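## Task

The stand's post sits in one of its holes, locked by a spring pin that has a pull knob. Once the pin is out, the post falls unless something supports it. Raise the post three holes higher (11.4 cm) and lock it there with the pin. Never let the post fall, and never lower it quickly, even while it is supported; either one is a failure. Take the wooden block out of the tote and place it on the stand's top plate. At the end the tote must sit on the work bench with no part of it hanging past the edge. One or both robots may be used. When finished, release everything and move the robots away. A robot that falls over or ends up tilted is a failure.

## Robot and tools

Robots: two identical Hello Robot Stretch 4 units, r1 and r2, about 1.6 m tall. Each has an omni-wheel base (rim within 0.23 m of its base origin), a lift on a mast, an arm that telescopes forward, a three-joint wrist and a two-finger gripper. Cameras per robot: r1_head_camera, r1_head_left_camera, r1_head_right_camera, r1_wrist_camera, and the same four with r2_. They act independently; one stalling does not pause the other.

Frames: each robot reports in its own base frame (origin on the floor under the base centre, x forward, y left, z up). hand_pose is a point between the open fingertips in that frame and may be somewhat off. base_odometry is relative to where that base started the scene, counts wheel turns (slip counts as travel), heading in radians, positive left, range -3.142 to 3.142. Relative positions of the two robots can only be judged from images, lidar_m and wrist_depth_mm.

execute_actions: argument actions is a list holding zero or one action. The action is an object keyed by robot name, "r1" and/or "r2". Per robot you may give base, joints, or both, plus optional pace and contact_limits; or end_of_arm on its own. Everything in one action starts at once and may finish at different times.
- base: exactly one of translate_m (metres, forward positive, -2 to 2), strafe_m (metres sideways, left positive, -2 to 2) or rotate_rad (radians, counter-clockwise seen from above positive, -3.2 to 3.2). These are relative moves measured from where the base located itself in the latest state report.
- joints: absolute targets by name, in the robot's own joint space: lift_m 0 to 1.2 m; arm_m 0 to 0.55 m extension; wrist_yaw_rad -1.134 to 4.276 (0 points forward, positive turns left, 3.14 folds back, above 3.4 the arm may obstruct); wrist_pitch_rad -1.117 to 4.259 (0 level, 1.57 points down); wrist_roll_rad -1.117 to 4.259 (0 keeps fingers level; positive rotates clockwise viewed from behind); gripper_m -0.038 to 0.141, the fingertip gap in metres (negative means fingers press together). Done tolerances: ±0.004 for lift, arm and gripper, ±0.02 yaw and roll, ±0.05 pitch. Targets past a range are clipped and reported; any other bad value or key rejects the whole call.
- pace: "slow", "default", "fast" or "max" (base 0.1/0.3/0.4/0.6 m/s, turning 1/2/3/4 rad/s; slower when the lift is above 0.2, down to 0.3 m/s and 1 rad/s at lift_m 1.2).
- contact_limits: {"arm_m": value} from 0 (gentlest) to 0.75 (firmest), default 0.5; the arm stops on contact beyond it.
- end_of_arm: "enable_torque" re-powers wrist or gripper motors that shut off.
cameras: list of camera names or "all"; omitted/null means all, [] means none. Images come back in the order given by the pictures line. No single action runs longer than 15 s. An unmentioned joint or base may still be driving toward an earlier target.

wait: seconds from 0 to 10; commands nothing new and returns state and images.
zoom_image: camera name and region [x0, y0, x1, y1] in pixels of that camera's latest full image, top-left origin, at most 504 by 504.
finished_scene: scene is the number of the current scene; ends it irreversibly and reports success. If a result reports a stop, the remaining calls in that same reply are skipped.

Readings: lidar_m lists 12 distances in metres, one per 30-degree sector, starting straight ahead and going counter-clockwise (4th left, 7th behind, 10th right); "-" means nothing seen or closer than 0.25 m. It sees from roughly 0.15 m up, so table tops register, and it sees the other robot but misses glass, thin legs and much behind. wrist_depth_mm is a 7x7 grid of depths, 100 to 2000 mm, from the top left. base_tilt is in degrees (forward, right positive) with a fixed bias up to about 1.5. If turned_by_wheels and turned_by_imu differ by more than about 0.1 rad, the base likely bumped or slipped. motor_effort is percent of maximum, bracket is the peak; a wrist_pitch effort drifting from 0 suggests a load; a clear gripper effort change at a command of 0 or more indicates a firm grip.

Statuses: done; off_target (resting away from target, maybe still pushing); contact_stop_at_<key> (blocked; that part goes slack, a slack lift may sink under load); limit_stop_at_<name>, including own_body and tilt (leaning over 6 degrees; lift, arm and wheels go slack); time_out; torque_fault (wrist motor went limp, send enable_torque). on_its_own describes what the call did not command; "held at" is the held target, not the position.

Gripping: command a gap smaller than the object; more squeeze pulls it toward the wrist. Gripper reading does not prove a hold. If fingertips jam on a surface, raise the lift. To unfold at a scene's start, send lift_m 0.4 with wrist_yaw_rad 0.

Avoid: letting the post drop or descend fast after the pin is pulled; robots touching each other (any further drive after contact presses hard); driving or turning with over 1 kg held and arm_m above 0.2, especially fast; strong steady pushes with a high gripper; wrist overloads (level gripper with over about 2 kg); dropping or slamming objects; tote overhanging the bench. Two robots given equal moves can differ by about 3 cm per metre, which matters if they share a load. Release and back away at the end.

Each tool is called as name([rows], argument=value, ...), one row to a line, values as JSON.

## Session

I'll start by looking at the current state of the scene.

execute_actions(actions=[])

Scene clock: 0.00 s.
r1.base_odometry: x=+0.000 y=+0.000 heading=+0.000 (m, m, rad; r1's odometry frame)
r1.turned_by_wheels: +0.000 (rad since the last result)
r1.turned_by_imu: +0.000 (rad since the last result)
r1.base_tilt: forward=-1.2 right=+0.2 (deg)
r1.lidar_m: 1.13 1.63 3.69 1.86 3.73 0.89 0.96 1.37 3.36 1.42 1.09 1.03
r1.base_status: not commanded
r1.joint_positions: lift_m=+0.275 arm_m=+0.000 wrist_yaw_rad=+3.139 wrist_pitch_rad=+0.016 wrist_roll_rad=+0.007 gripper_m=+0.057
r1.joint_status: not commanded
r1.motor_effort: lift_m=+20 arm_m=-1 wrist_yaw_rad=+1 wrist_pitch_rad=-6 wrist_roll_rad=-1 gripper_m=-5 wheel_0=+1 wheel_1=+0 wheel_2=+0 (%)
r1.hand_pose: x=-0.1169 y=+0.0880 z=+0.4481 quat_wxyz=(+0.001, -0.008, +0.004, +1.000) (m; r1's base frame)
r1.wrist_depth_mm: - 141 - - - - - / - 115 144 - - 946 - / - 121 152 1756 1708 1576 - / 117 142 219 - - - - / 224 - - - - - - / 1499 1708 202 1661 198 1576 1397 / 233 1138 1160 111 1098 1008 1042
r2.base_odometry: x=+0.000 y=+0.000 heading=+0.000 (m, m, rad; r2's odometry frame)
r2.turned_by_wheels: +0.000 (rad since the last result)
r2.turned_by_imu: +0.000 (rad since the last result)
r2.base_tilt: forward=-1.0 right=-0.6 (deg)
r2.lidar_m: 1.22 1.08 1.11 1.42 2.95 3.33 3.96 3.60 0.92 1.13 3.34 1.89
r2.base_status: not commanded
r2.joint_positions: lift_m=+0.269 arm_m=+0.003 wrist_yaw_rad=+3.073 wrist_pitch_rad=+0.020 wrist_roll_rad=-0.008 gripper_m=+0.057
r2.joint_status: not commanded
r2.motor_effort: lift_m=+18 arm_m=-1 wrist_yaw_rad=-1 wrist_pitch_rad=-7 wrist_roll_rad=-1 gripper_m=-4 wheel_0=+0 wheel_1=+0 wheel_2=-1 (%)
r2.hand_pose: x=-0.1084 y=+0.1069 z=+0.4413 quat_wxyz=(+0.034, -0.010, -0.004, +0.999) (m; r2's base frame)
r2.wrist_depth_mm: - 144 - - - - - / - 132 263 - - - - / - 120 166 - - - - / - 143 216 - - - - / 218 - - - - - - / 1464 1661 220 1863 215 1863 1808 / 1060 1160 1098 144 1138 1138 1182
pictures: r1_head_camera, r1_head_left_camera, r1_head_right_camera, r1_wrist_camera, r2_head_camera, r2_head_left_camera, r2_head_right_camera, r2_wrist_camera
Images, in order (width x height): r1_head_camera 420x560, r1_head_left_camera 420x672, r1_head_right_camera 420x672, r1_wrist_camera 616x392, r2_head_camera 420x560, r2_head_left_camera 420x672, r2_head_right_camera 420x672, r2_wrist_camera 616x392.

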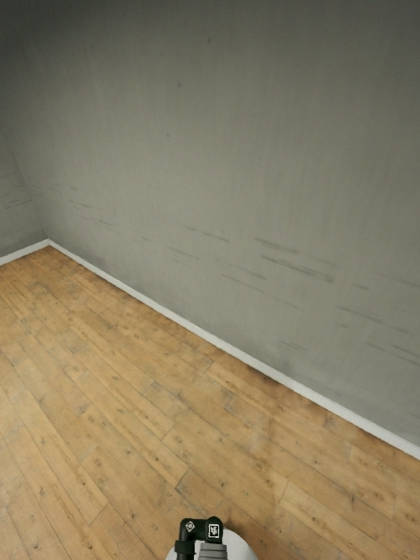

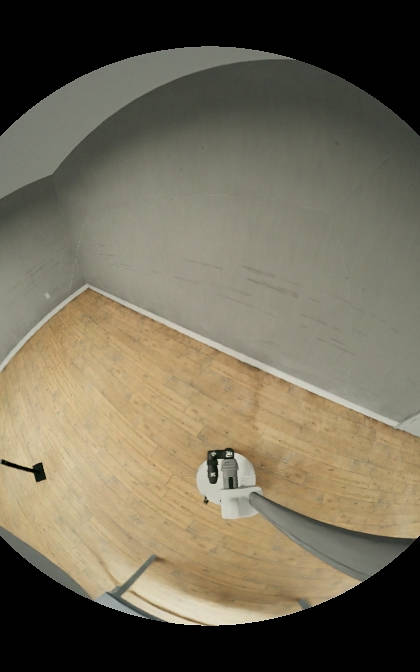

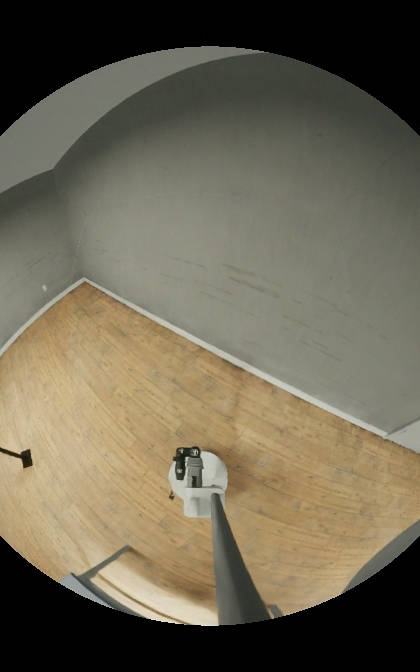

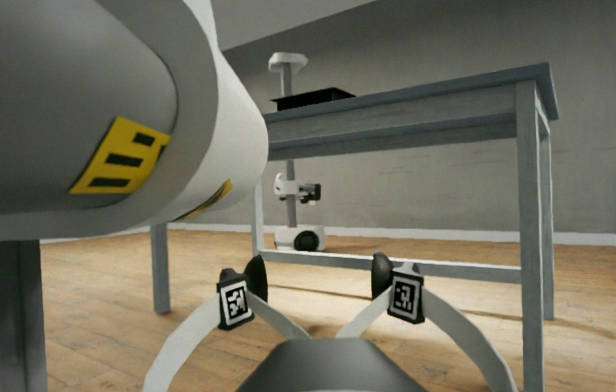

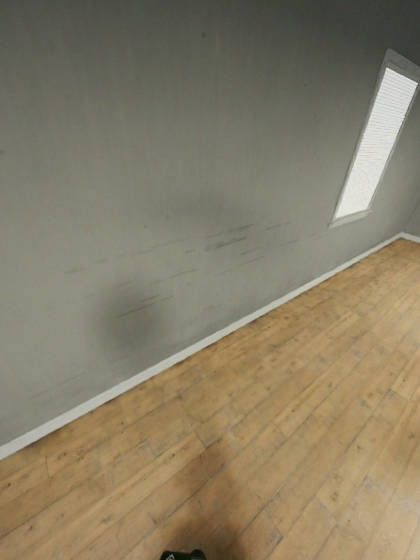

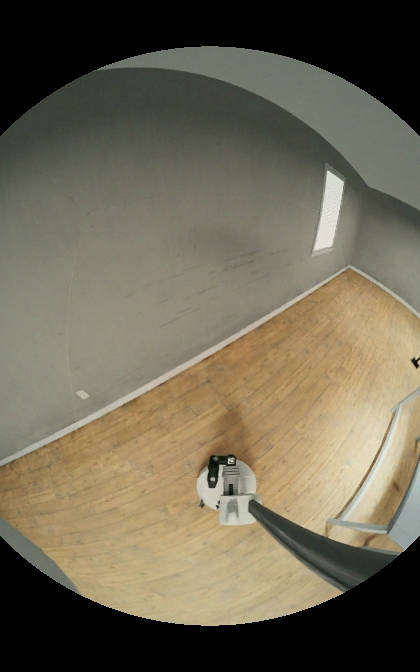

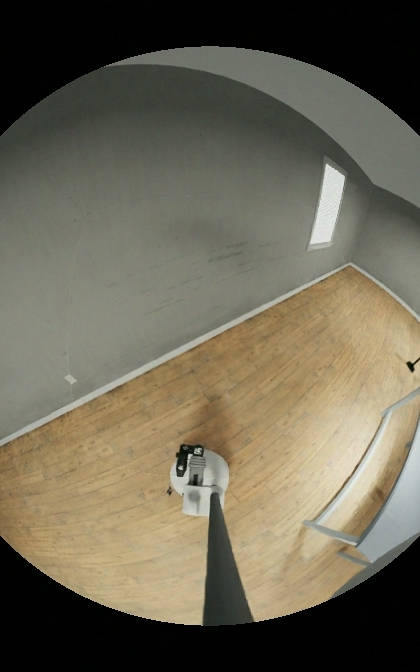

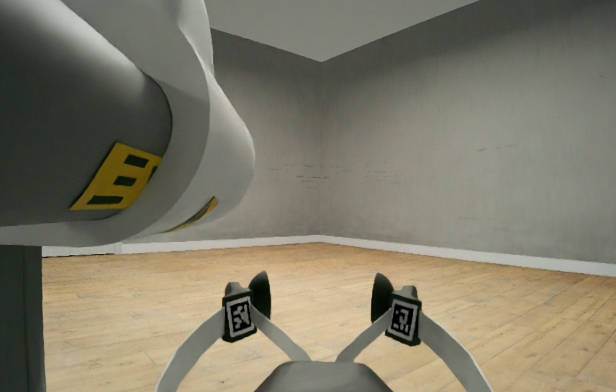

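execute_actions([
  {"r1": {"base": {"rotate_rad": 1.69}, "joints": {"lift_m": 0.4, "wrist_yaw_rad": 0}}, "r2": {"base": {"rotate_rad": -1.7}, "joints": {"lift_m": 0.4, "wrist_yaw_rad": 0}}},
])

Scene clock: 11.63 s.
r1.base_odometry: x=+0.000 y=+0.000 heading=+1.689 (m, m, rad; r1's odometry frame)
r1.turned_by_wheels: +1.689 (rad since the last result)
r1.turned_by_imu: +1.672 (rad since the last result)
r1.base_tilt: forward=-1.1 right=+0.3 (deg)
r1.lidar_m: 1.85 0.89 0.87 1.00 1.65 2.56 1.29 1.04 1.04 1.13 1.89 3.68
r1.base_status: done
r1.joint_positions: lift_m=+0.400 arm_m=+0.000 wrist_yaw_rad=+0.001 wrist_pitch_rad=+0.016 wrist_roll_rad=+0.007 gripper_m=+0.057
r1.joint_status: all done
r1.motor_effort: lift_m=+23(24) arm_m=-1(1) wrist_yaw_rad=-2(5) wrist_pitch_rad=-6(6) wrist_roll_rad=-2(2) gripper_m=-4(3) wheel_0=-5(10) wheel_1=-4(10) wheel_2=-2(10) (%)
r1.hand_pose: x=+0.4599 y=-0.0873 z=+0.5733 quat_wxyz=(+1.000, +0.004, +0.008, +0.000) (m; r1's base frame)
r1.wrist_depth_mm: - - - - - - - / - - - - - - - / - - - - - - - / - - - - - - - / - - - - - - - / - - 202 - 199 1921 1921 / 1464 1397 1430 111 1366 1255 1308
r2.base_odometry: x=+0.000 y=+0.000 heading=-1.699 (m, m, rad; r2's odometry frame)
r2.turned_by_wheels: -1.699 (rad since the last result)
r2.turned_by_imu: -1.705 (rad since the last result)
r2.base_tilt: forward=-1.1 right=-0.6 (deg)
r2.lidar_m: 1.02 1.75 2.23 1.27 1.09 1.13 1.33 2.28 3.29 3.81 3.61 0.96
r2.base_status: done
r2.joint_positions: lift_m=+0.400 arm_m=+0.003 wrist_yaw_rad=+0.000 wrist_pitch_rad=+0.020 wrist_roll_rad=-0.008 gripper_m=+0.057
r2.joint_status: all done
r2.motor_effort: lift_m=+22(23) arm_m=-1(1) wrist_yaw_rad=-1(5) wrist_pitch_rad=-7(7) wrist_roll_rad=-1(1) gripper_m=-5(1) wheel_0=+3(9) wheel_1=+4(9) wheel_2=+4(10) (%)
r2.hand_pose: x=+0.4619 y=-0.0873 z=+0.5722 quat_wxyz=(+1.000, -0.004, +0.010, +0.000) (m; r2's base frame)
r2.wrist_depth_mm: - - - - - - - / - - - - - - - / - - - 1366 - 715 - / - - - - - 1366 1098 / - - - - - - - / 1921 - 221 - 213 1983 - / 1397 1397 1366 143 1430 668 1366
pictures: r1_head_camera, r1_head_left_camera, r1_head_right_camera, r1_wrist_camera, r2_head_camera, r2_head_left_camera, r2_head_right_camera, r2_wrist_camera
camera_calibration (this result's frames):
r1_wrist_camera: T_world_to_cam=[[0.00930878, -0.99889, -0.0461646, -0.0596169], [-0.0450858, 0.0457004, -0.997937, 0.647785], [0.99894, 0.0113709, -0.0446104, -0.208647], [0, 0, 0, 1]] pos_world=[0.238186, -0.0867823, 0.634389]
r2_wrist_camera: T_world_to_cam=[[0.0388881, -0.999065, 0.0188835, -0.106155], [-0.00166232, -0.0189625, -0.999819, 0.636275], [0.999242, 0.0388496, -0.00239818, -0.227986], [0, 0, 0, 1]] pos_world=[0.232999, -0.0851328, 0.637617]
Images, in order (width x height): r1_head_camera 420x560, r1_head_left_camera 420x672, r1_head_right_camera 420x672, r1_wrist_camera 616x392, r2_head_camera 420x560, r2_head_left_camera 420x672, r2_head_right_camera 420x672, r2_wrist_camera 616x392.

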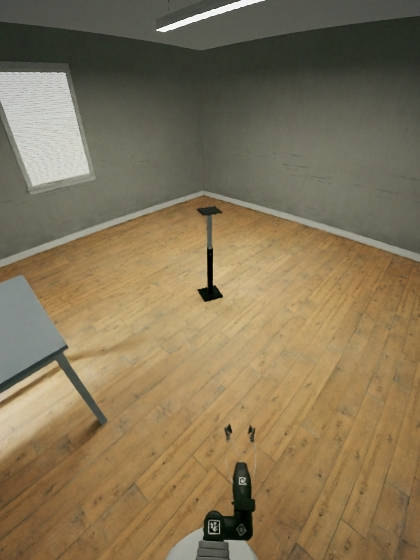

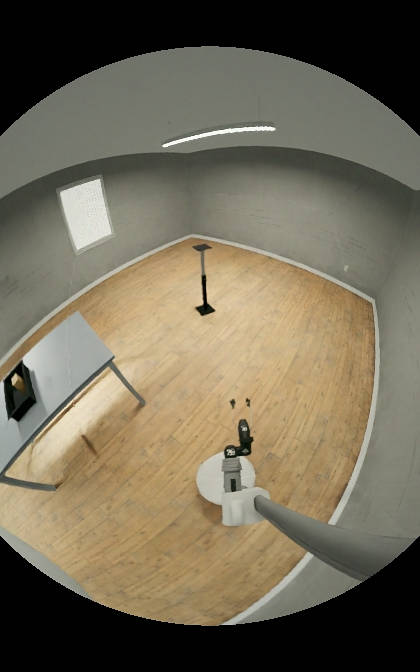

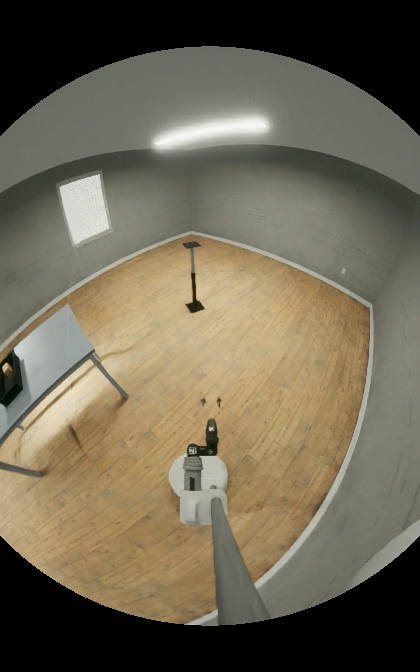

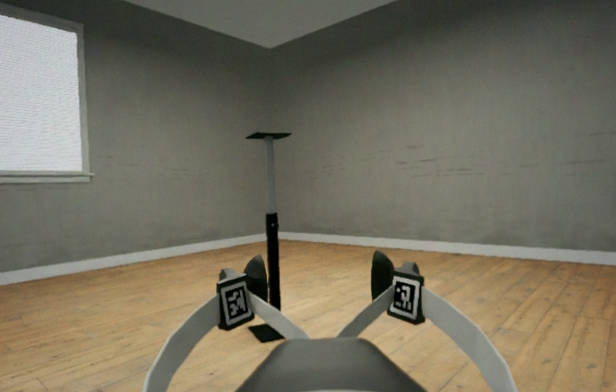

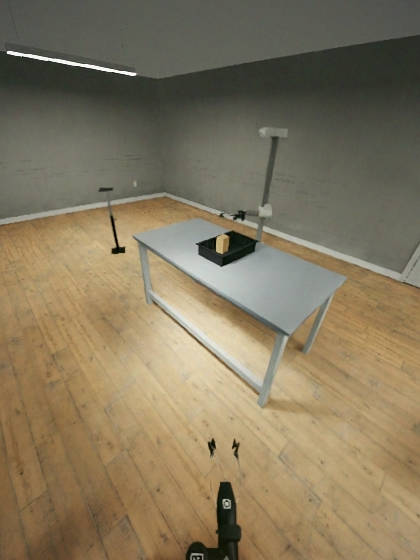

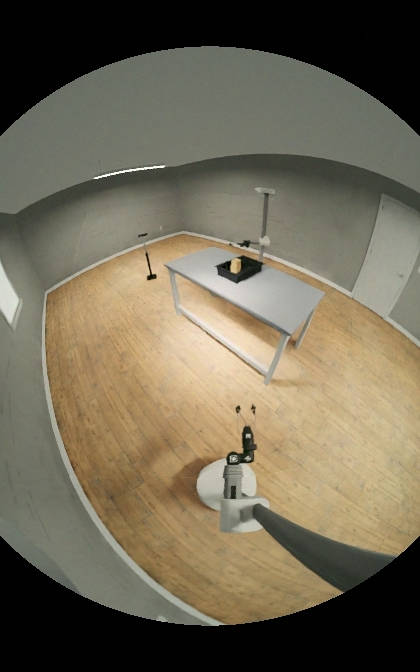

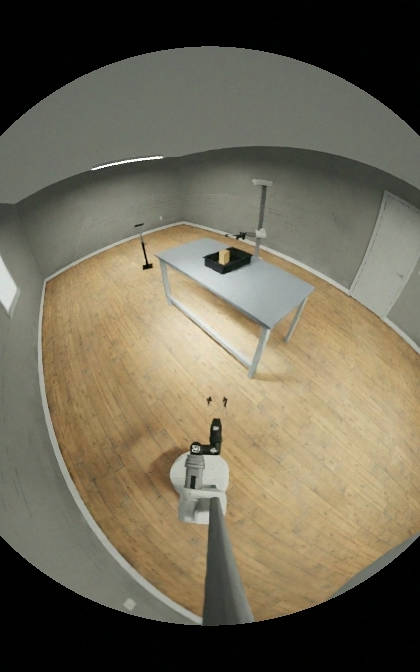

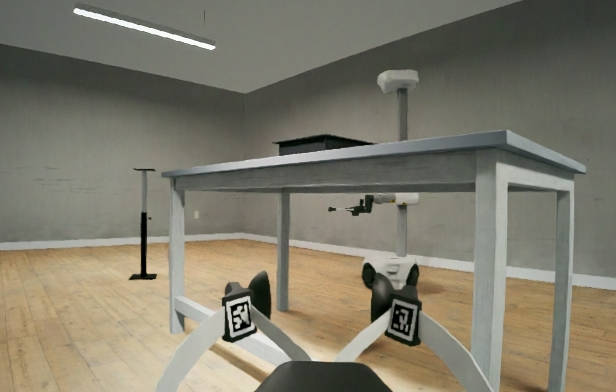

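zoom_image(camera="r1_wrist_camera", region=[200, 110, 350, 350])

zoom_image(camera="r2_wrist_camera", region=[100, 150, 200, 290])

zoom_image(camera="r2_head_camera", region=[80, 170, 360, 420])

Region (200, 110, 350, 350) of r1_wrist_camera's 616x392 image, scaled by 2.100; it fills the left 315 columns of this view, and the rest is white.

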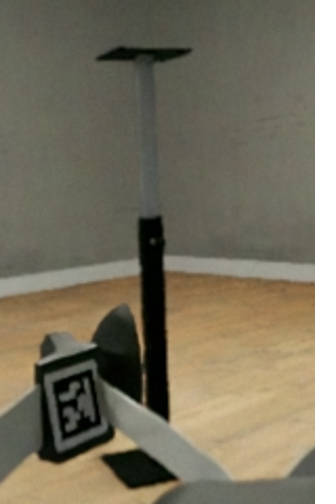

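Region (100, 150, 200, 290) of r2_wrist_camera's 616x392 image, scaled by 3.600; it fills the left 360 columns of this view, and the rest is white.

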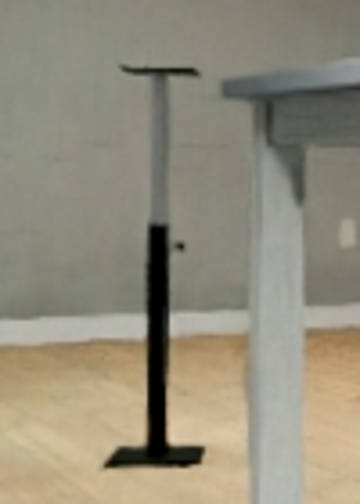

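Region (80, 170, 360, 420) of r2_head_camera's 420x560 image, scaled by 1.800, with more detail than that image has; it fills the top 450 rows of this view, and the rest is white.

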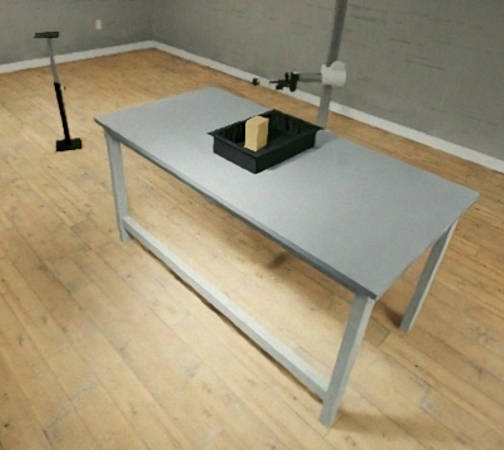

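zoom_image(camera="r1_head_camera", region=[170, 190, 250, 310])

Region (170, 190, 250, 310) of r1_head_camera's 420x560 image, scaled by 4.200, with more detail than that image has.

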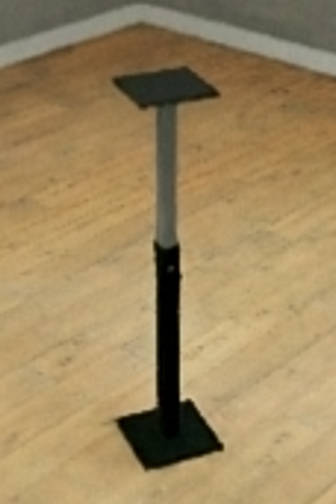

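execute_actions([
  {"r1": {"base": {"translate_m": 1.19}, "joints": {"lift_m": 0.28, "gripper_m": 0.08}, "pace": "fast"}, "r2": {"base": {"rotate_rad": 0.54}, "pace": "fast"}},
], cameras=["r1_head_camera", "r2_head_camera"])

execute_actions([
  {"r1": {"base": {"strafe_m": -0.19}, "pace": "fast"}, "r2": {"base": {"translate_m": 2.0}, "pace": "fast"}},
], cameras=["r1_head_camera", "r1_wrist_camera", "r2_head_camera", "r2_wrist_camera"])

Scene clock: 105.40 s.
r1.base_odometry: x=-0.141 y=+1.182 heading=+1.690 (m, m, rad; r1's odometry frame)
r1.turned_by_wheels: +0.001 (rad since the last result)
r1.turned_by_imu: -0.003 (rad since the last result)
r1.base_tilt: forward=-1.1 right=+0.2 (deg)
r1.lidar_m: 0.62 2.87 2.86 0.99 0.81 4.61 2.22 1.80 1.79 2.03 2.80 2.78
r1.base_status: done
r1.joint_positions: lift_m=+0.280 arm_m=+0.000 wrist_yaw_rad=+0.000 wrist_pitch_rad=+0.016 wrist_roll_rad=+0.007 gripper_m=+0.080
r1.joint_status: all done
r1.motor_effort: lift_m=+18(20) arm_m=-1(1) wrist_yaw_rad=-1(2) wrist_pitch_rad=-6(6) wrist_roll_rad=+0(2) gripper_m=-1(6) wheel_0=+4(10) wheel_1=+3(9) wheel_2=+1(12) (%)
r1.hand_pose: x=+0.4598 y=-0.0873 z=+0.4538 quat_wxyz=(+1.000, +0.004, +0.008, +0.000) (m; r1's base frame)
r1.wrist_depth_mm: - - - - - - - / - - - - - - - / - - - - - - - / - - - - - - - / - - - - - - - / 1808 1756 199 1708 200 1537 1576 / 1182 1118 1060 111 1118 1025 1078
r2.base_odometry: x=+0.000 y=+0.000 heading=-1.160 (m, m, rad; r2's odometry frame)
r2.turned_by_wheels: +0.539 (rad since the last result)
r2.turned_by_imu: +0.542 (rad since the last result)
r2.base_tilt: forward=-1.0 right=-0.5 (deg)
r2.lidar_m: 1.83 2.17 1.27 1.10 1.10 1.31 2.40 3.30 3.87 3.60 0.94 1.04
r2.base_status: done
r2.joint_positions: lift_m=+0.400 arm_m=+0.003 wrist_yaw_rad=+0.000 wrist_pitch_rad=+0.020 wrist_roll_rad=-0.008 gripper_m=+0.057
r2.joint_status: not commanded
r2.motor_effort: lift_m=+21(21) arm_m=-1(1) wrist_yaw_rad=+0(2) wrist_pitch_rad=-7(7) wrist_roll_rad=+1(2) gripper_m=-2(4) wheel_0=-3(10) wheel_1=-4(12) wheel_2=-4(12) (%)
r2.hand_pose: x=+0.4619 y=-0.0874 z=+0.5722 quat_wxyz=(+1.000, -0.004, +0.010, +0.000) (m; r2's base frame)
r2.wrist_depth_mm: - - - - - - - / - - - - - - - / - - - - - - 1182 / - - - - - - - / - - - - - - - / 1983 - 220 - 213 - - / 1397 1430 1366 144 1397 1138 1499
pictures: r1_head_camera, r2_head_camera
Images, in order (width x height): r1_head_camera 420x560, r2_head_camera 420x560.

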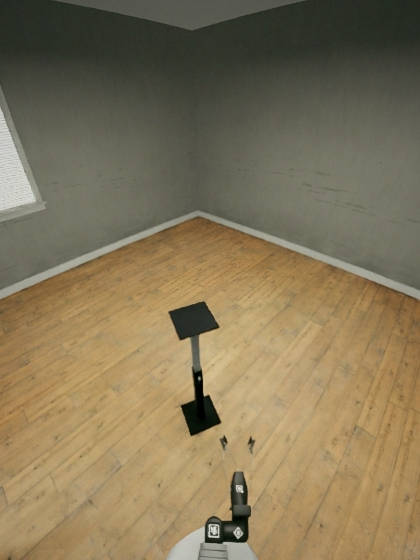

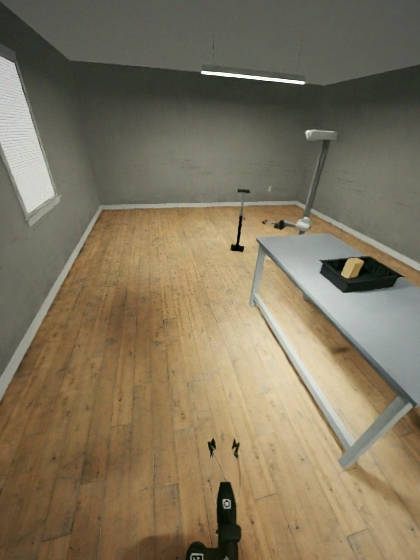

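Scene clock: 111.67 s.
r1.base_odometry: x=+0.047 y=+1.204 heading=+1.690 (m, m, rad; r1's odometry frame)
r1.turned_by_wheels: +0.000 (rad since the last result)
r1.turned_by_imu: -0.002 (rad since the last result)
r1.base_tilt: forward=-1.1 right=+0.2 (deg)
r1.lidar_m: 2.95 0.70 1.24 1.12 0.97 4.07 2.05 1.68 1.66 1.85 2.67 2.66
r1.base_status: done
r1.joint_positions: lift_m=+0.280 arm_m=+0.000 wrist_yaw_rad=+0.000 wrist_pitch_rad=+0.016 wrist_roll_rad=+0.007 gripper_m=+0.080
r1.joint_status: not commanded
r1.motor_effort: lift_m=+18(18) arm_m=-1(1) wrist_yaw_rad=-2(1) wrist_pitch_rad=-6(6) wrist_roll_rad=-3(2) gripper_m=+0(2) wheel_0=-1(18) wheel_1=-1(15) wheel_2=+0(0) (%)
r1.hand_pose: x=+0.4598 y=-0.0874 z=+0.4538 quat_wxyz=(+1.000, +0.004, +0.008, +0.000) (m; r1's base frame)
r1.wrist_depth_mm: - - - - - - - / - - - - - - - / - - - - - - - / - - - - - - - / 559 - - - - - - / 549 1756 199 1618 200 1576 1537 / 1042 1118 1160 111 1118 1025 1078
r2.base_odometry: x=+0.799 y=-1.833 heading=-1.159 (m, m, rad; r2's odometry frame)
r2.turned_by_wheels: +0.001 (rad since the last result)
r2.turned_by_imu: +0.004 (rad since the last result)
r2.base_tilt: forward=-1.0 right=-0.5 (deg)
r2.lidar_m: 1.44 3.10 1.80 1.58 1.60 1.90 3.47 0.80 0.46 0.37 1.46 1.34
r2.base_status: done
r2.joint_positions: lift_m=+0.400 arm_m=+0.003 wrist_yaw_rad=+0.000 wrist_pitch_rad=+0.020 wrist_roll_rad=-0.008 gripper_m=+0.057
r2.joint_status: not commanded
r2.motor_effort: lift_m=+21(21) arm_m=-1(1) wrist_yaw_rad=+1(1) wrist_pitch_rad=-7(7) wrist_roll_rad=+2(0) gripper_m=-3(3) wheel_0=+3(9) wheel_1=+4(8) wheel_2=+0(16) (%)
r2.hand_pose: x=+0.4619 y=-0.0874 z=+0.5722 quat_wxyz=(+1.000, -0.004, +0.010, +0.000) (m; r2's base frame)
r2.wrist_depth_mm: - - - - - - - / - - - - - - - / - - - - - - - / - - - - - - - / - - - - - - - / - - 220 - 212 - - / 1397 1397 1366 144 1336 1397 1464
pictures: r1_head_camera, r1_wrist_camera, r2_head_camera, r2_wrist_camera
camera_calibration (this result's frames):
r1_wrist_camera: T_world_to_cam=[[0.00895142, -0.998894, -0.0461645, -0.0650761], [-0.045072, 0.0457164, -0.997937, 0.528449], [0.998944, 0.0110137, -0.0446129, -0.213981], [0, 0, 0, 1]] pos_world=[0.238155, -0.0868062, 0.514809]
r2_wrist_camera: T_world_to_cam=[[0.0385786, -0.999077, 0.0188838, -0.106102], [-0.0016564, -0.0189618, -0.999819, 0.636299], [0.999254, 0.0385403, -0.00238639, -0.227996], [0, 0, 0, 1]] pos_world=[0.232973, -0.0851513, 0.637643]
Images, in order (width x height): r1_head_camera 420x560, r1_wrist_camera 616x392, r2_head_camera 420x560, r2_wrist_camera 616x392.

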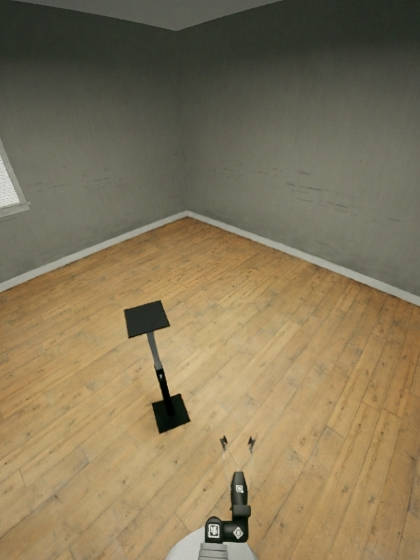

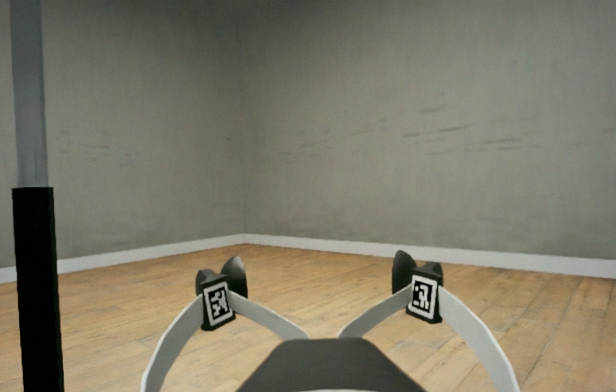

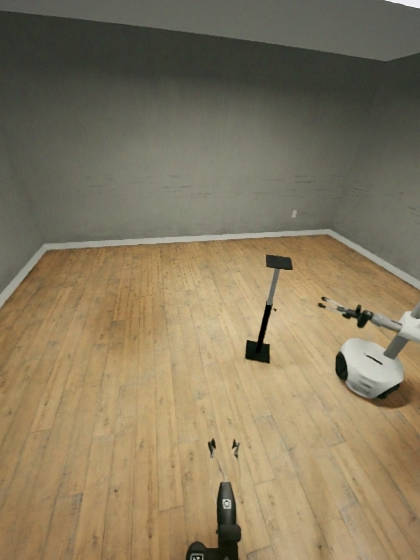

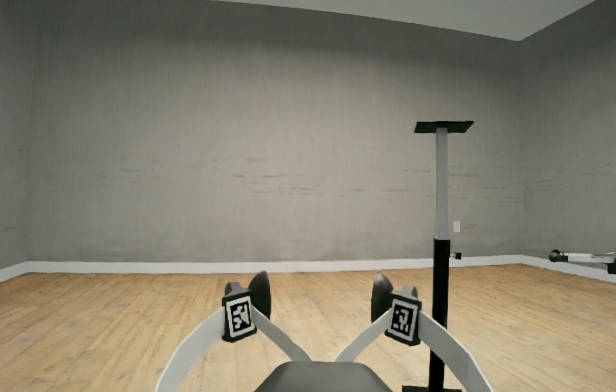

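zoom_image(camera="r2_head_camera", region=[220, 240, 320, 380])

zoom_image(camera="r1_head_camera", region=[100, 290, 220, 450])

zoom_image(camera="r2_wrist_camera", region=[396, 100, 616, 300])

Region (220, 240, 320, 380) of r2_head_camera's 420x560 image, scaled by 3.600, with more detail than that image has; it fills the left 360 columns of this view, and the rest is white.

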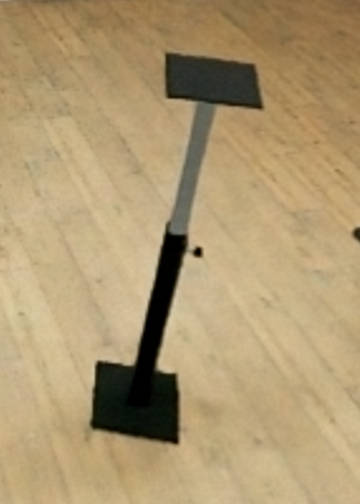

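Region (100, 290, 220, 450) of r1_head_camera's 420x560 image, scaled by 3.150, with more detail than that image has; it fills the left 378 columns of this view, and the rest is white.

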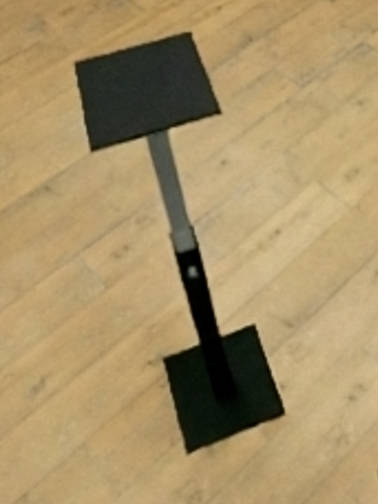

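Region (396, 100, 616, 300) of r2_wrist_camera's 616x392 image, scaled by 2.291; it fills the top 458 rows of this view, and the rest is white.

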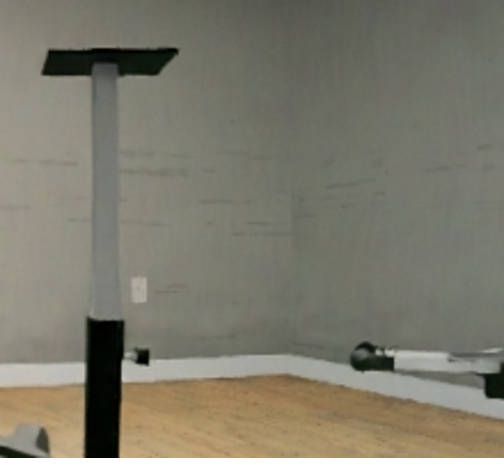

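execute_actions([
  {"r1": {"base": {"rotate_rad": 0.44}}, "r2": {"base": {"rotate_rad": -0.252}, "joints": {"gripper_m": 0.1}}},
], cameras=["r1_wrist_camera"])

execute_actions([
  {"r1": {"joints": {"arm_m": 0.1}}, "r2": {"base": {"translate_m": 0.68}, "joints": {"lift_m": 0.6}, "pace": "fast"}},
], cameras=["r1_head_camera", "r1_wrist_camera", "r2_head_camera", "r2_wrist_camera"])

Scene clock: 147.33 s.
r1.base_odometry: x=+0.047 y=+1.204 heading=+2.129 (m, m, rad; r1's odometry frame)
r1.turned_by_wheels: +0.439 (rad since the last result)
r1.turned_by_imu: +0.434 (rad since the last result)
r1.base_tilt: forward=-1.1 right=+0.2 (deg)
r1.lidar_m: 0.70 1.28 1.16 0.95 1.81 2.21 1.71 1.64 1.80 2.65 2.64 2.84
r1.base_status: done
r1.joint_positions: lift_m=+0.280 arm_m=+0.000 wrist_yaw_rad=+0.000 wrist_pitch_rad=+0.016 wrist_roll_rad=+0.007 gripper_m=+0.080
r1.joint_status: not commanded
r1.motor_effort: lift_m=+17(18) arm_m=-1(1) wrist_yaw_rad=-1(0) wrist_pitch_rad=-6(6) wrist_roll_rad=-3(2) gripper_m=-3(2) wheel_0=-6(12) wheel_1=-6(9) wheel_2=-1(9) (%)
r1.hand_pose: x=+0.4598 y=-0.0874 z=+0.4538 quat_wxyz=(+1.000, +0.004, +0.008, +0.000) (m; r1's base frame)
r1.wrist_depth_mm: - - - - - - - / - - - - - - - / - - - - - - - / - - - - - - - / - - - - - - - / 1808 1756 199 1499 200 1576 1576 / 1182 1098 1160 111 1098 1025 1078
r2.base_odometry: x=+0.799 y=-1.833 heading=-1.410 (m, m, rad; r2's odometry frame)
r2.turned_by_wheels: -0.251 (rad since the last result)
r2.turned_by_imu: -0.252 (rad since the last result)
r2.base_tilt: forward=-1.1 right=-0.7 (deg)
r2.lidar_m: 1.34 3.50 2.19 1.57 1.59 1.68 2.40 1.47 0.55 0.40 0.40 1.48
r2.base_status: done
r2.joint_positions: lift_m=+0.400 arm_m=+0.003 wrist_yaw_rad=+0.000 wrist_pitch_rad=+0.020 wrist_roll_rad=-0.008 gripper_m=+0.100
r2.joint_status: all done
r2.motor_effort: lift_m=+21(21) arm_m=-1(1) wrist_yaw_rad=-1(2) wrist_pitch_rad=-7(7) wrist_roll_rad=+1(0) gripper_m=-1(2) wheel_0=+3(7) wheel_1=+4(10) wheel_2=+6(9) (%)
r2.hand_pose: x=+0.4619 y=-0.0874 z=+0.5722 quat_wxyz=(+1.000, -0.004, +0.010, +0.000) (m; r2's base frame)
r2.wrist_depth_mm: - - - - - - - / - - - - - - - / - - - - - - - / - - - - - - - / - - - - - - 1255 / 1921 - 216 - 1863 1983 1255 / 1430 1336 1430 139 1430 1138 1060
pictures: r1_wrist_camera
camera_calibration (this result's frames):
r1_wrist_camera: T_world_to_cam=[[0.0089081, -0.998894, -0.0461648, -0.0650685], [-0.04507, 0.0457187, -0.997937, 0.528449], [0.998944, 0.0109704, -0.0446129, -0.213982], [0, 0, 0, 1]] pos_world=[0.238152, -0.0868091, 0.514809]
Images, in order (width x height): r1_wrist_camera 616x392.

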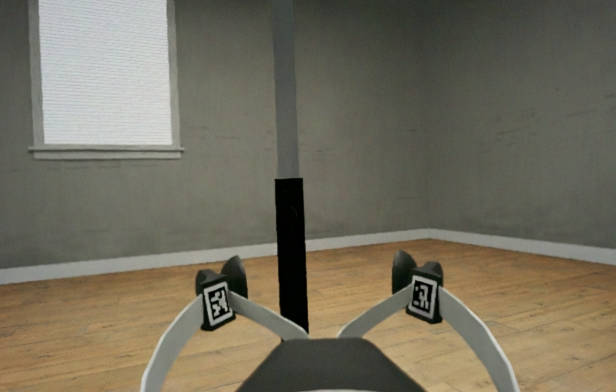

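Scene clock: 150.33 s.
r1.base_odometry: x=+0.047 y=+1.204 heading=+2.129 (m, m, rad; r1's odometry frame)
r1.turned_by_wheels: +0.000 (rad since the last result)
r1.turned_by_imu: -0.001 (rad since the last result)
r1.base_tilt: forward=-1.1 right=+0.3 (deg)
r1.lidar_m: 0.70 0.78 1.07 0.94 1.81 2.18 1.69 1.67 1.79 2.64 2.65 2.85
r1.base_status: not commanded
r1.joint_positions: lift_m=+0.280 arm_m=+0.099 wrist_yaw_rad=+0.000 wrist_pitch_rad=+0.016 wrist_roll_rad=+0.007 gripper_m=+0.080
r1.joint_status: all done
r1.motor_effort: lift_m=+18(18) arm_m=+5(5) wrist_yaw_rad=+0(1) wrist_pitch_rad=-6(6) wrist_roll_rad=-1(2) gripper_m=-2(6) wheel_0=-6(6) wheel_1=-6(6) wheel_2=-1(0) (%)
r1.hand_pose: x=+0.5585 y=-0.0874 z=+0.4538 quat_wxyz=(+1.000, +0.004, +0.008, +0.000) (m; r1's base frame)
r1.wrist_depth_mm: - - - - - - - / - - - - - - - / - - - - - - - / - - - - - - - / - - - - - - - / 1756 1756 199 1537 200 1537 1499 / 1182 1098 1138 111 1118 1025 1060
r2.base_odometry: x=+0.908 y=-2.505 heading=-1.410 (m, m, rad; r2's odometry frame)
r2.turned_by_wheels: +0.000 (rad since the last result)
r2.turned_by_imu: +0.002 (rad since the last result)
r2.base_tilt: forward=-1.0 right=-0.5 (deg)
r2.lidar_m: 0.65 2.92 2.66 1.95 1.88 2.02 2.83 0.70 0.72 0.99 0.94 0.82
r2.base_status: done
r2.joint_positions: lift_m=+0.600 arm_m=+0.003 wrist_yaw_rad=+0.000 wrist_pitch_rad=+0.020 wrist_roll_rad=-0.008 gripper_m=+0.100
r2.joint_status: all done
r2.motor_effort: lift_m=+21(23) arm_m=-1(1) wrist_yaw_rad=+1(0) wrist_pitch_rad=-7(7) wrist_roll_rad=+2(1) gripper_m=-2(1) wheel_0=+0(8) wheel_1=+2(13) wheel_2=+1(15) (%)
r2.hand_pose: x=+0.4619 y=-0.0874 z=+0.7722 quat_wxyz=(+1.000, -0.004, +0.010, +0.000) (m; r2's base frame)
r2.wrist_depth_mm: - - - - - - - / - - - - - - - / - - - - - - - / - - - - - - - / - - - - - - - / - - 216 - - - - / 1863 1756 1808 139 1863 1808 1921
pictures: r1_head_camera, r1_wrist_camera, r2_head_camera, r2_wrist_camera
camera_calibration (this result's frames):
r1_wrist_camera: T_world_to_cam=[[0.00876646, -0.998895, -0.0461644, -0.0659092], [-0.0450307, 0.045725, -0.997939, 0.532885], [0.998947, 0.0108272, -0.0445801, -0.312533], [0, 0, 0, 1]] pos_world=[0.336778, -0.0868187, 0.514811]
r2_wrist_camera: T_world_to_cam=[[0.0385138, -0.99908, 0.0188871, -0.10987], [-0.00157858, -0.0189619, -0.999819, 0.836255], [0.999257, 0.038477, -0.00230742, -0.227581], [0, 0, 0, 1]] pos_world=[0.232963, -0.085155, 0.837653]
Images, in order (width x height): r1_head_camera 420x560, r1_wrist_camera 616x392, r2_head_camera 420x560, r2_wrist_camera 616x392.

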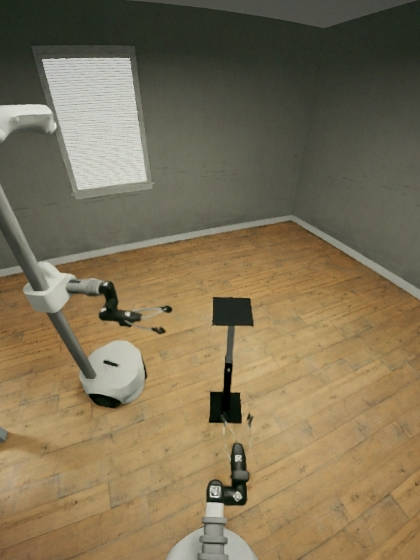

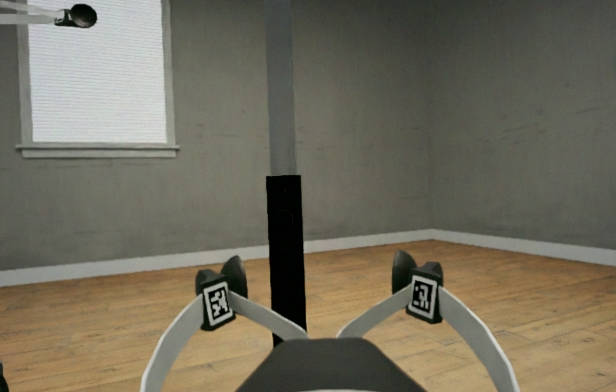

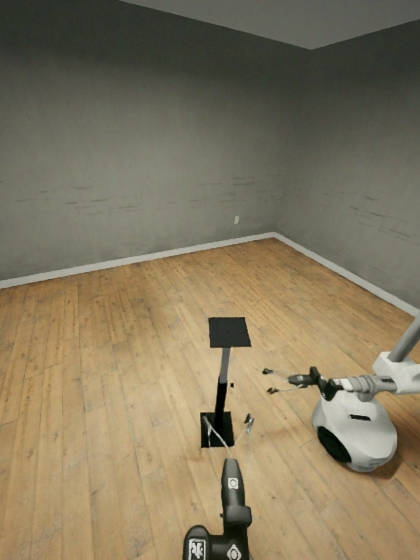

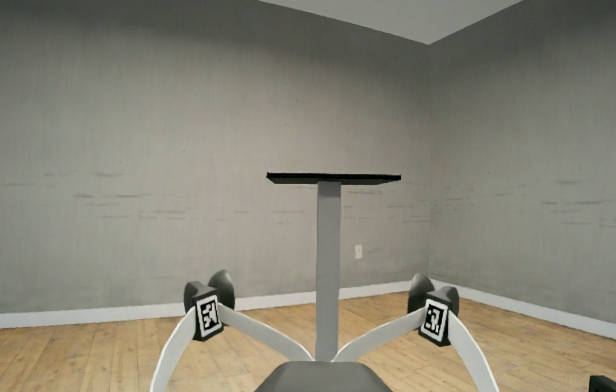

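zoom_image(camera="r1_wrist_camera", region=[230, 150, 350, 280])

zoom_image(camera="r2_head_camera", region=[180, 300, 340, 460])

zoom_image(camera="r1_head_camera", region=[180, 290, 290, 460])

Region (230, 150, 350, 280) of r1_wrist_camera's 616x392 image, scaled by 3.877; it fills the left 465 columns of this view, and the rest is white.

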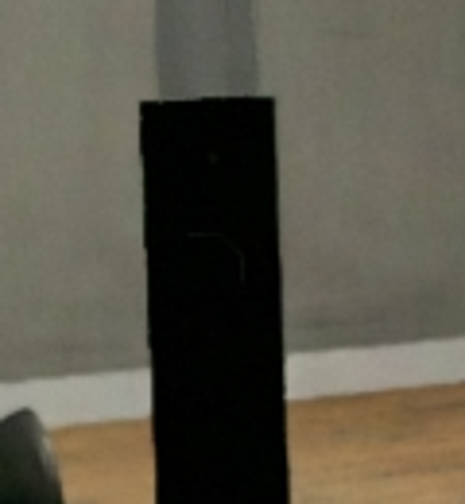

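Region (180, 300, 340, 460) of r2_head_camera's 420x560 image, scaled by 3.150, with more detail than that image has.

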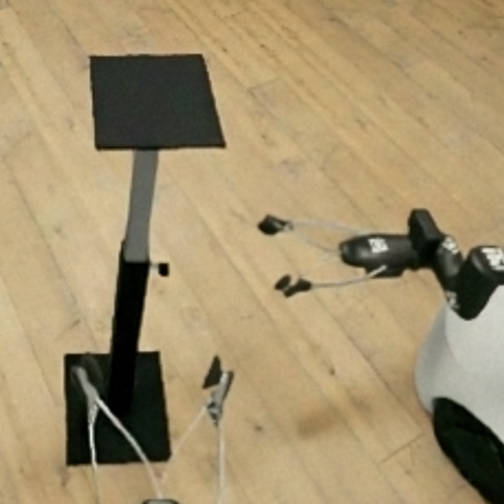

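Region (180, 290, 290, 460) of r1_head_camera's 420x560 image, scaled by 2.965, with more detail than that image has; it fills the left 326 columns of this view, and the rest is white.

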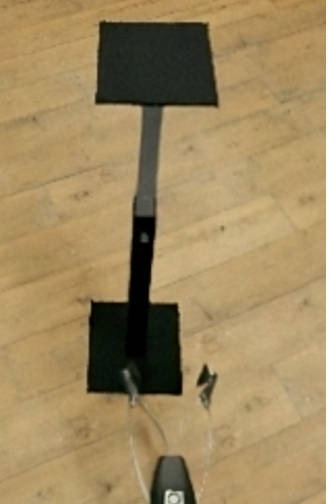

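execute_actions([
  {"r1": {"base": {"strafe_m": 0.033}, "joints": {"arm_m": 0.19, "lift_m": 0.298}}, "r2": {"base": {"translate_m": 0.15}, "joints": {"lift_m": 0.62}}},
], cameras=["r1_wrist_camera", "r2_wrist_camera", "r2_head_camera"])

Scene clock: 200.97 s.
r1.base_odometry: x=+0.020 y=+1.187 heading=+2.129 (m, m, rad; r1's odometry frame)
r1.turned_by_wheels: +0.000 (rad since the last result)
r1.turned_by_imu: -0.001 (rad since the last result)
r1.base_tilt: forward=-1.1 right=+0.3 (deg)
r1.lidar_m: 0.68 0.81 1.17 0.95 1.78 2.19 1.72 1.67 1.81 2.66 2.69 2.89
r1.base_status: done
r1.joint_positions: lift_m=+0.298 arm_m=+0.189 wrist_yaw_rad=+0.000 wrist_pitch_rad=+0.016 wrist_roll_rad=+0.007 gripper_m=+0.080
r1.joint_status: all done
r1.motor_effort: lift_m=+23(23) arm_m=+5(3) wrist_yaw_rad=+0(0) wrist_pitch_rad=-6(6) wrist_roll_rad=-2(0) gripper_m=-2(2) wheel_0=-5(10) wheel_1=+1(10) wheel_2=-1(1) (%)
r1.hand_pose: x=+0.6484 y=-0.0874 z=+0.4713 quat_wxyz=(+1.000, +0.004, +0.008, +0.000) (m; r1's base frame)
r1.wrist_depth_mm: - - - - - - - / - - - - - - - / - - - - - - - / - - - - - - - / - - - 368 - - - / 1863 1863 199 368 199 1576 1618 / 1255 1118 1182 111 1138 1060 1098
r2.base_odometry: x=+0.932 y=-2.652 heading=-1.410 (m, m, rad; r2's odometry frame)
r2.turned_by_wheels: +0.000 (rad since the last result)
r2.turned_by_imu: +0.001 (rad since the last result)
r2.base_tilt: forward=-0.9 right=-0.7 (deg)
r2.lidar_m: 0.49 2.79 2.73 2.03 1.95 2.08 2.95 0.80 0.83 2.83 0.74 0.55
r2.base_status: done
r2.joint_positions: lift_m=+0.620 arm_m=+0.003 wrist_yaw_rad=+0.000 wrist_pitch_rad=+0.020 wrist_roll_rad=-0.008 gripper_m=+0.100
r2.joint_status: all done
r2.motor_effort: lift_m=+22(22) arm_m=-1(1) wrist_yaw_rad=-3(1) wrist_pitch_rad=-7(7) wrist_roll_rad=+1(1) gripper_m=-1(0) wheel_0=+4(8) wheel_1=+5(9) wheel_2=-5(13) (%)
r2.hand_pose: x=+0.4619 y=-0.0874 z=+0.7922 quat_wxyz=(+1.000, -0.004, +0.010, +0.000) (m; r2's base frame)
r2.wrist_depth_mm: - - - - - - - / - - - - - - - / - - - - - - - / - - - - - - - / - - - - - - - / - - 216 - - - - / 1808 1863 1863 139 1921 1756 1983
pictures: r1_wrist_camera, r2_head_camera, r2_wrist_camera
camera_calibration (this result's frames):
r1_wrist_camera: T_world_to_cam=[[0.00879314, -0.998895, -0.0461641, -0.0658983], [-0.0449978, 0.0457239, -0.99794, 0.554424], [0.998948, 0.0108523, -0.044546, -0.401659], [0, 0, 0, 1]] pos_world=[0.426764, -0.086817, 0.532348]
r2_wrist_camera: T_world_to_cam=[[0.0385143, -0.99908, 0.0188869, -0.110246], [-0.00157977, -0.0189618, -0.999819, 0.856196], [0.999257, 0.0384775, -0.00230862, -0.227534], [0, 0, 0, 1]] pos_world=[0.232963, -0.085155, 0.857598]
Images, in order (width x height): r1_wrist_camera 616x392, r2_head_camera 420x560, r2_wrist_camera 616x392.

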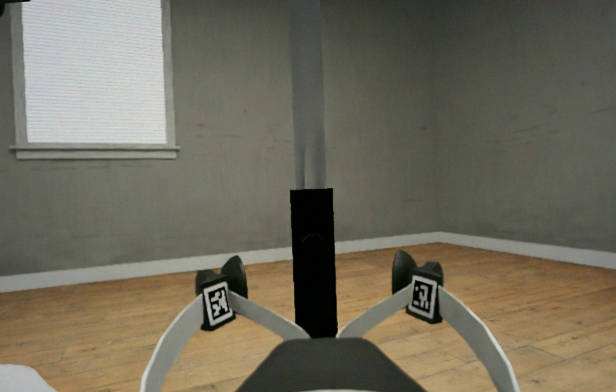

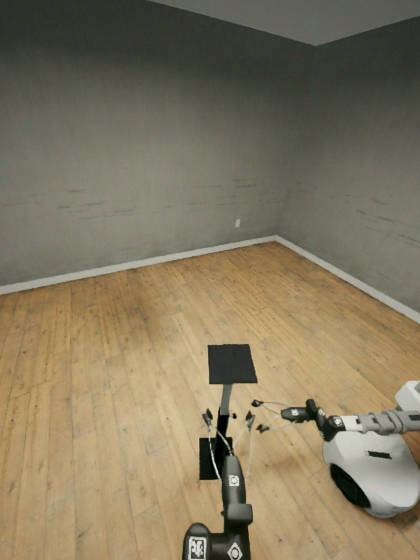

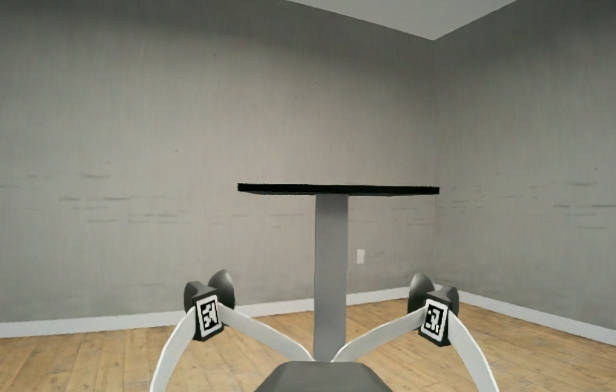

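zoom_image(camera="r1_wrist_camera", region=[220, 170, 420, 310])

zoom_image(camera="r2_head_camera", region=[190, 370, 310, 470])

Region (220, 170, 420, 310) of r1_wrist_camera's 616x392 image, scaled by 2.520; it fills the top 353 rows of this view, and the rest is white.

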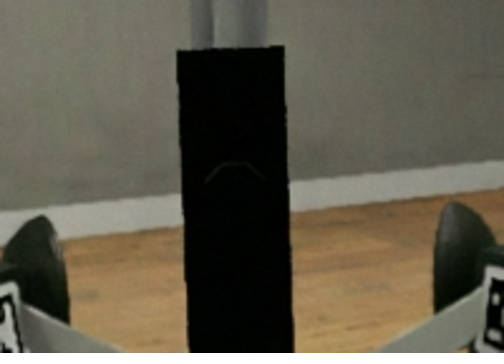

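Region (190, 370, 310, 470) of r2_head_camera's 420x560 image, scaled by 4.200, with more detail than that image has.

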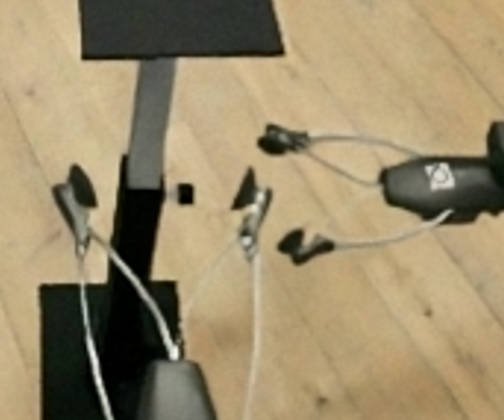

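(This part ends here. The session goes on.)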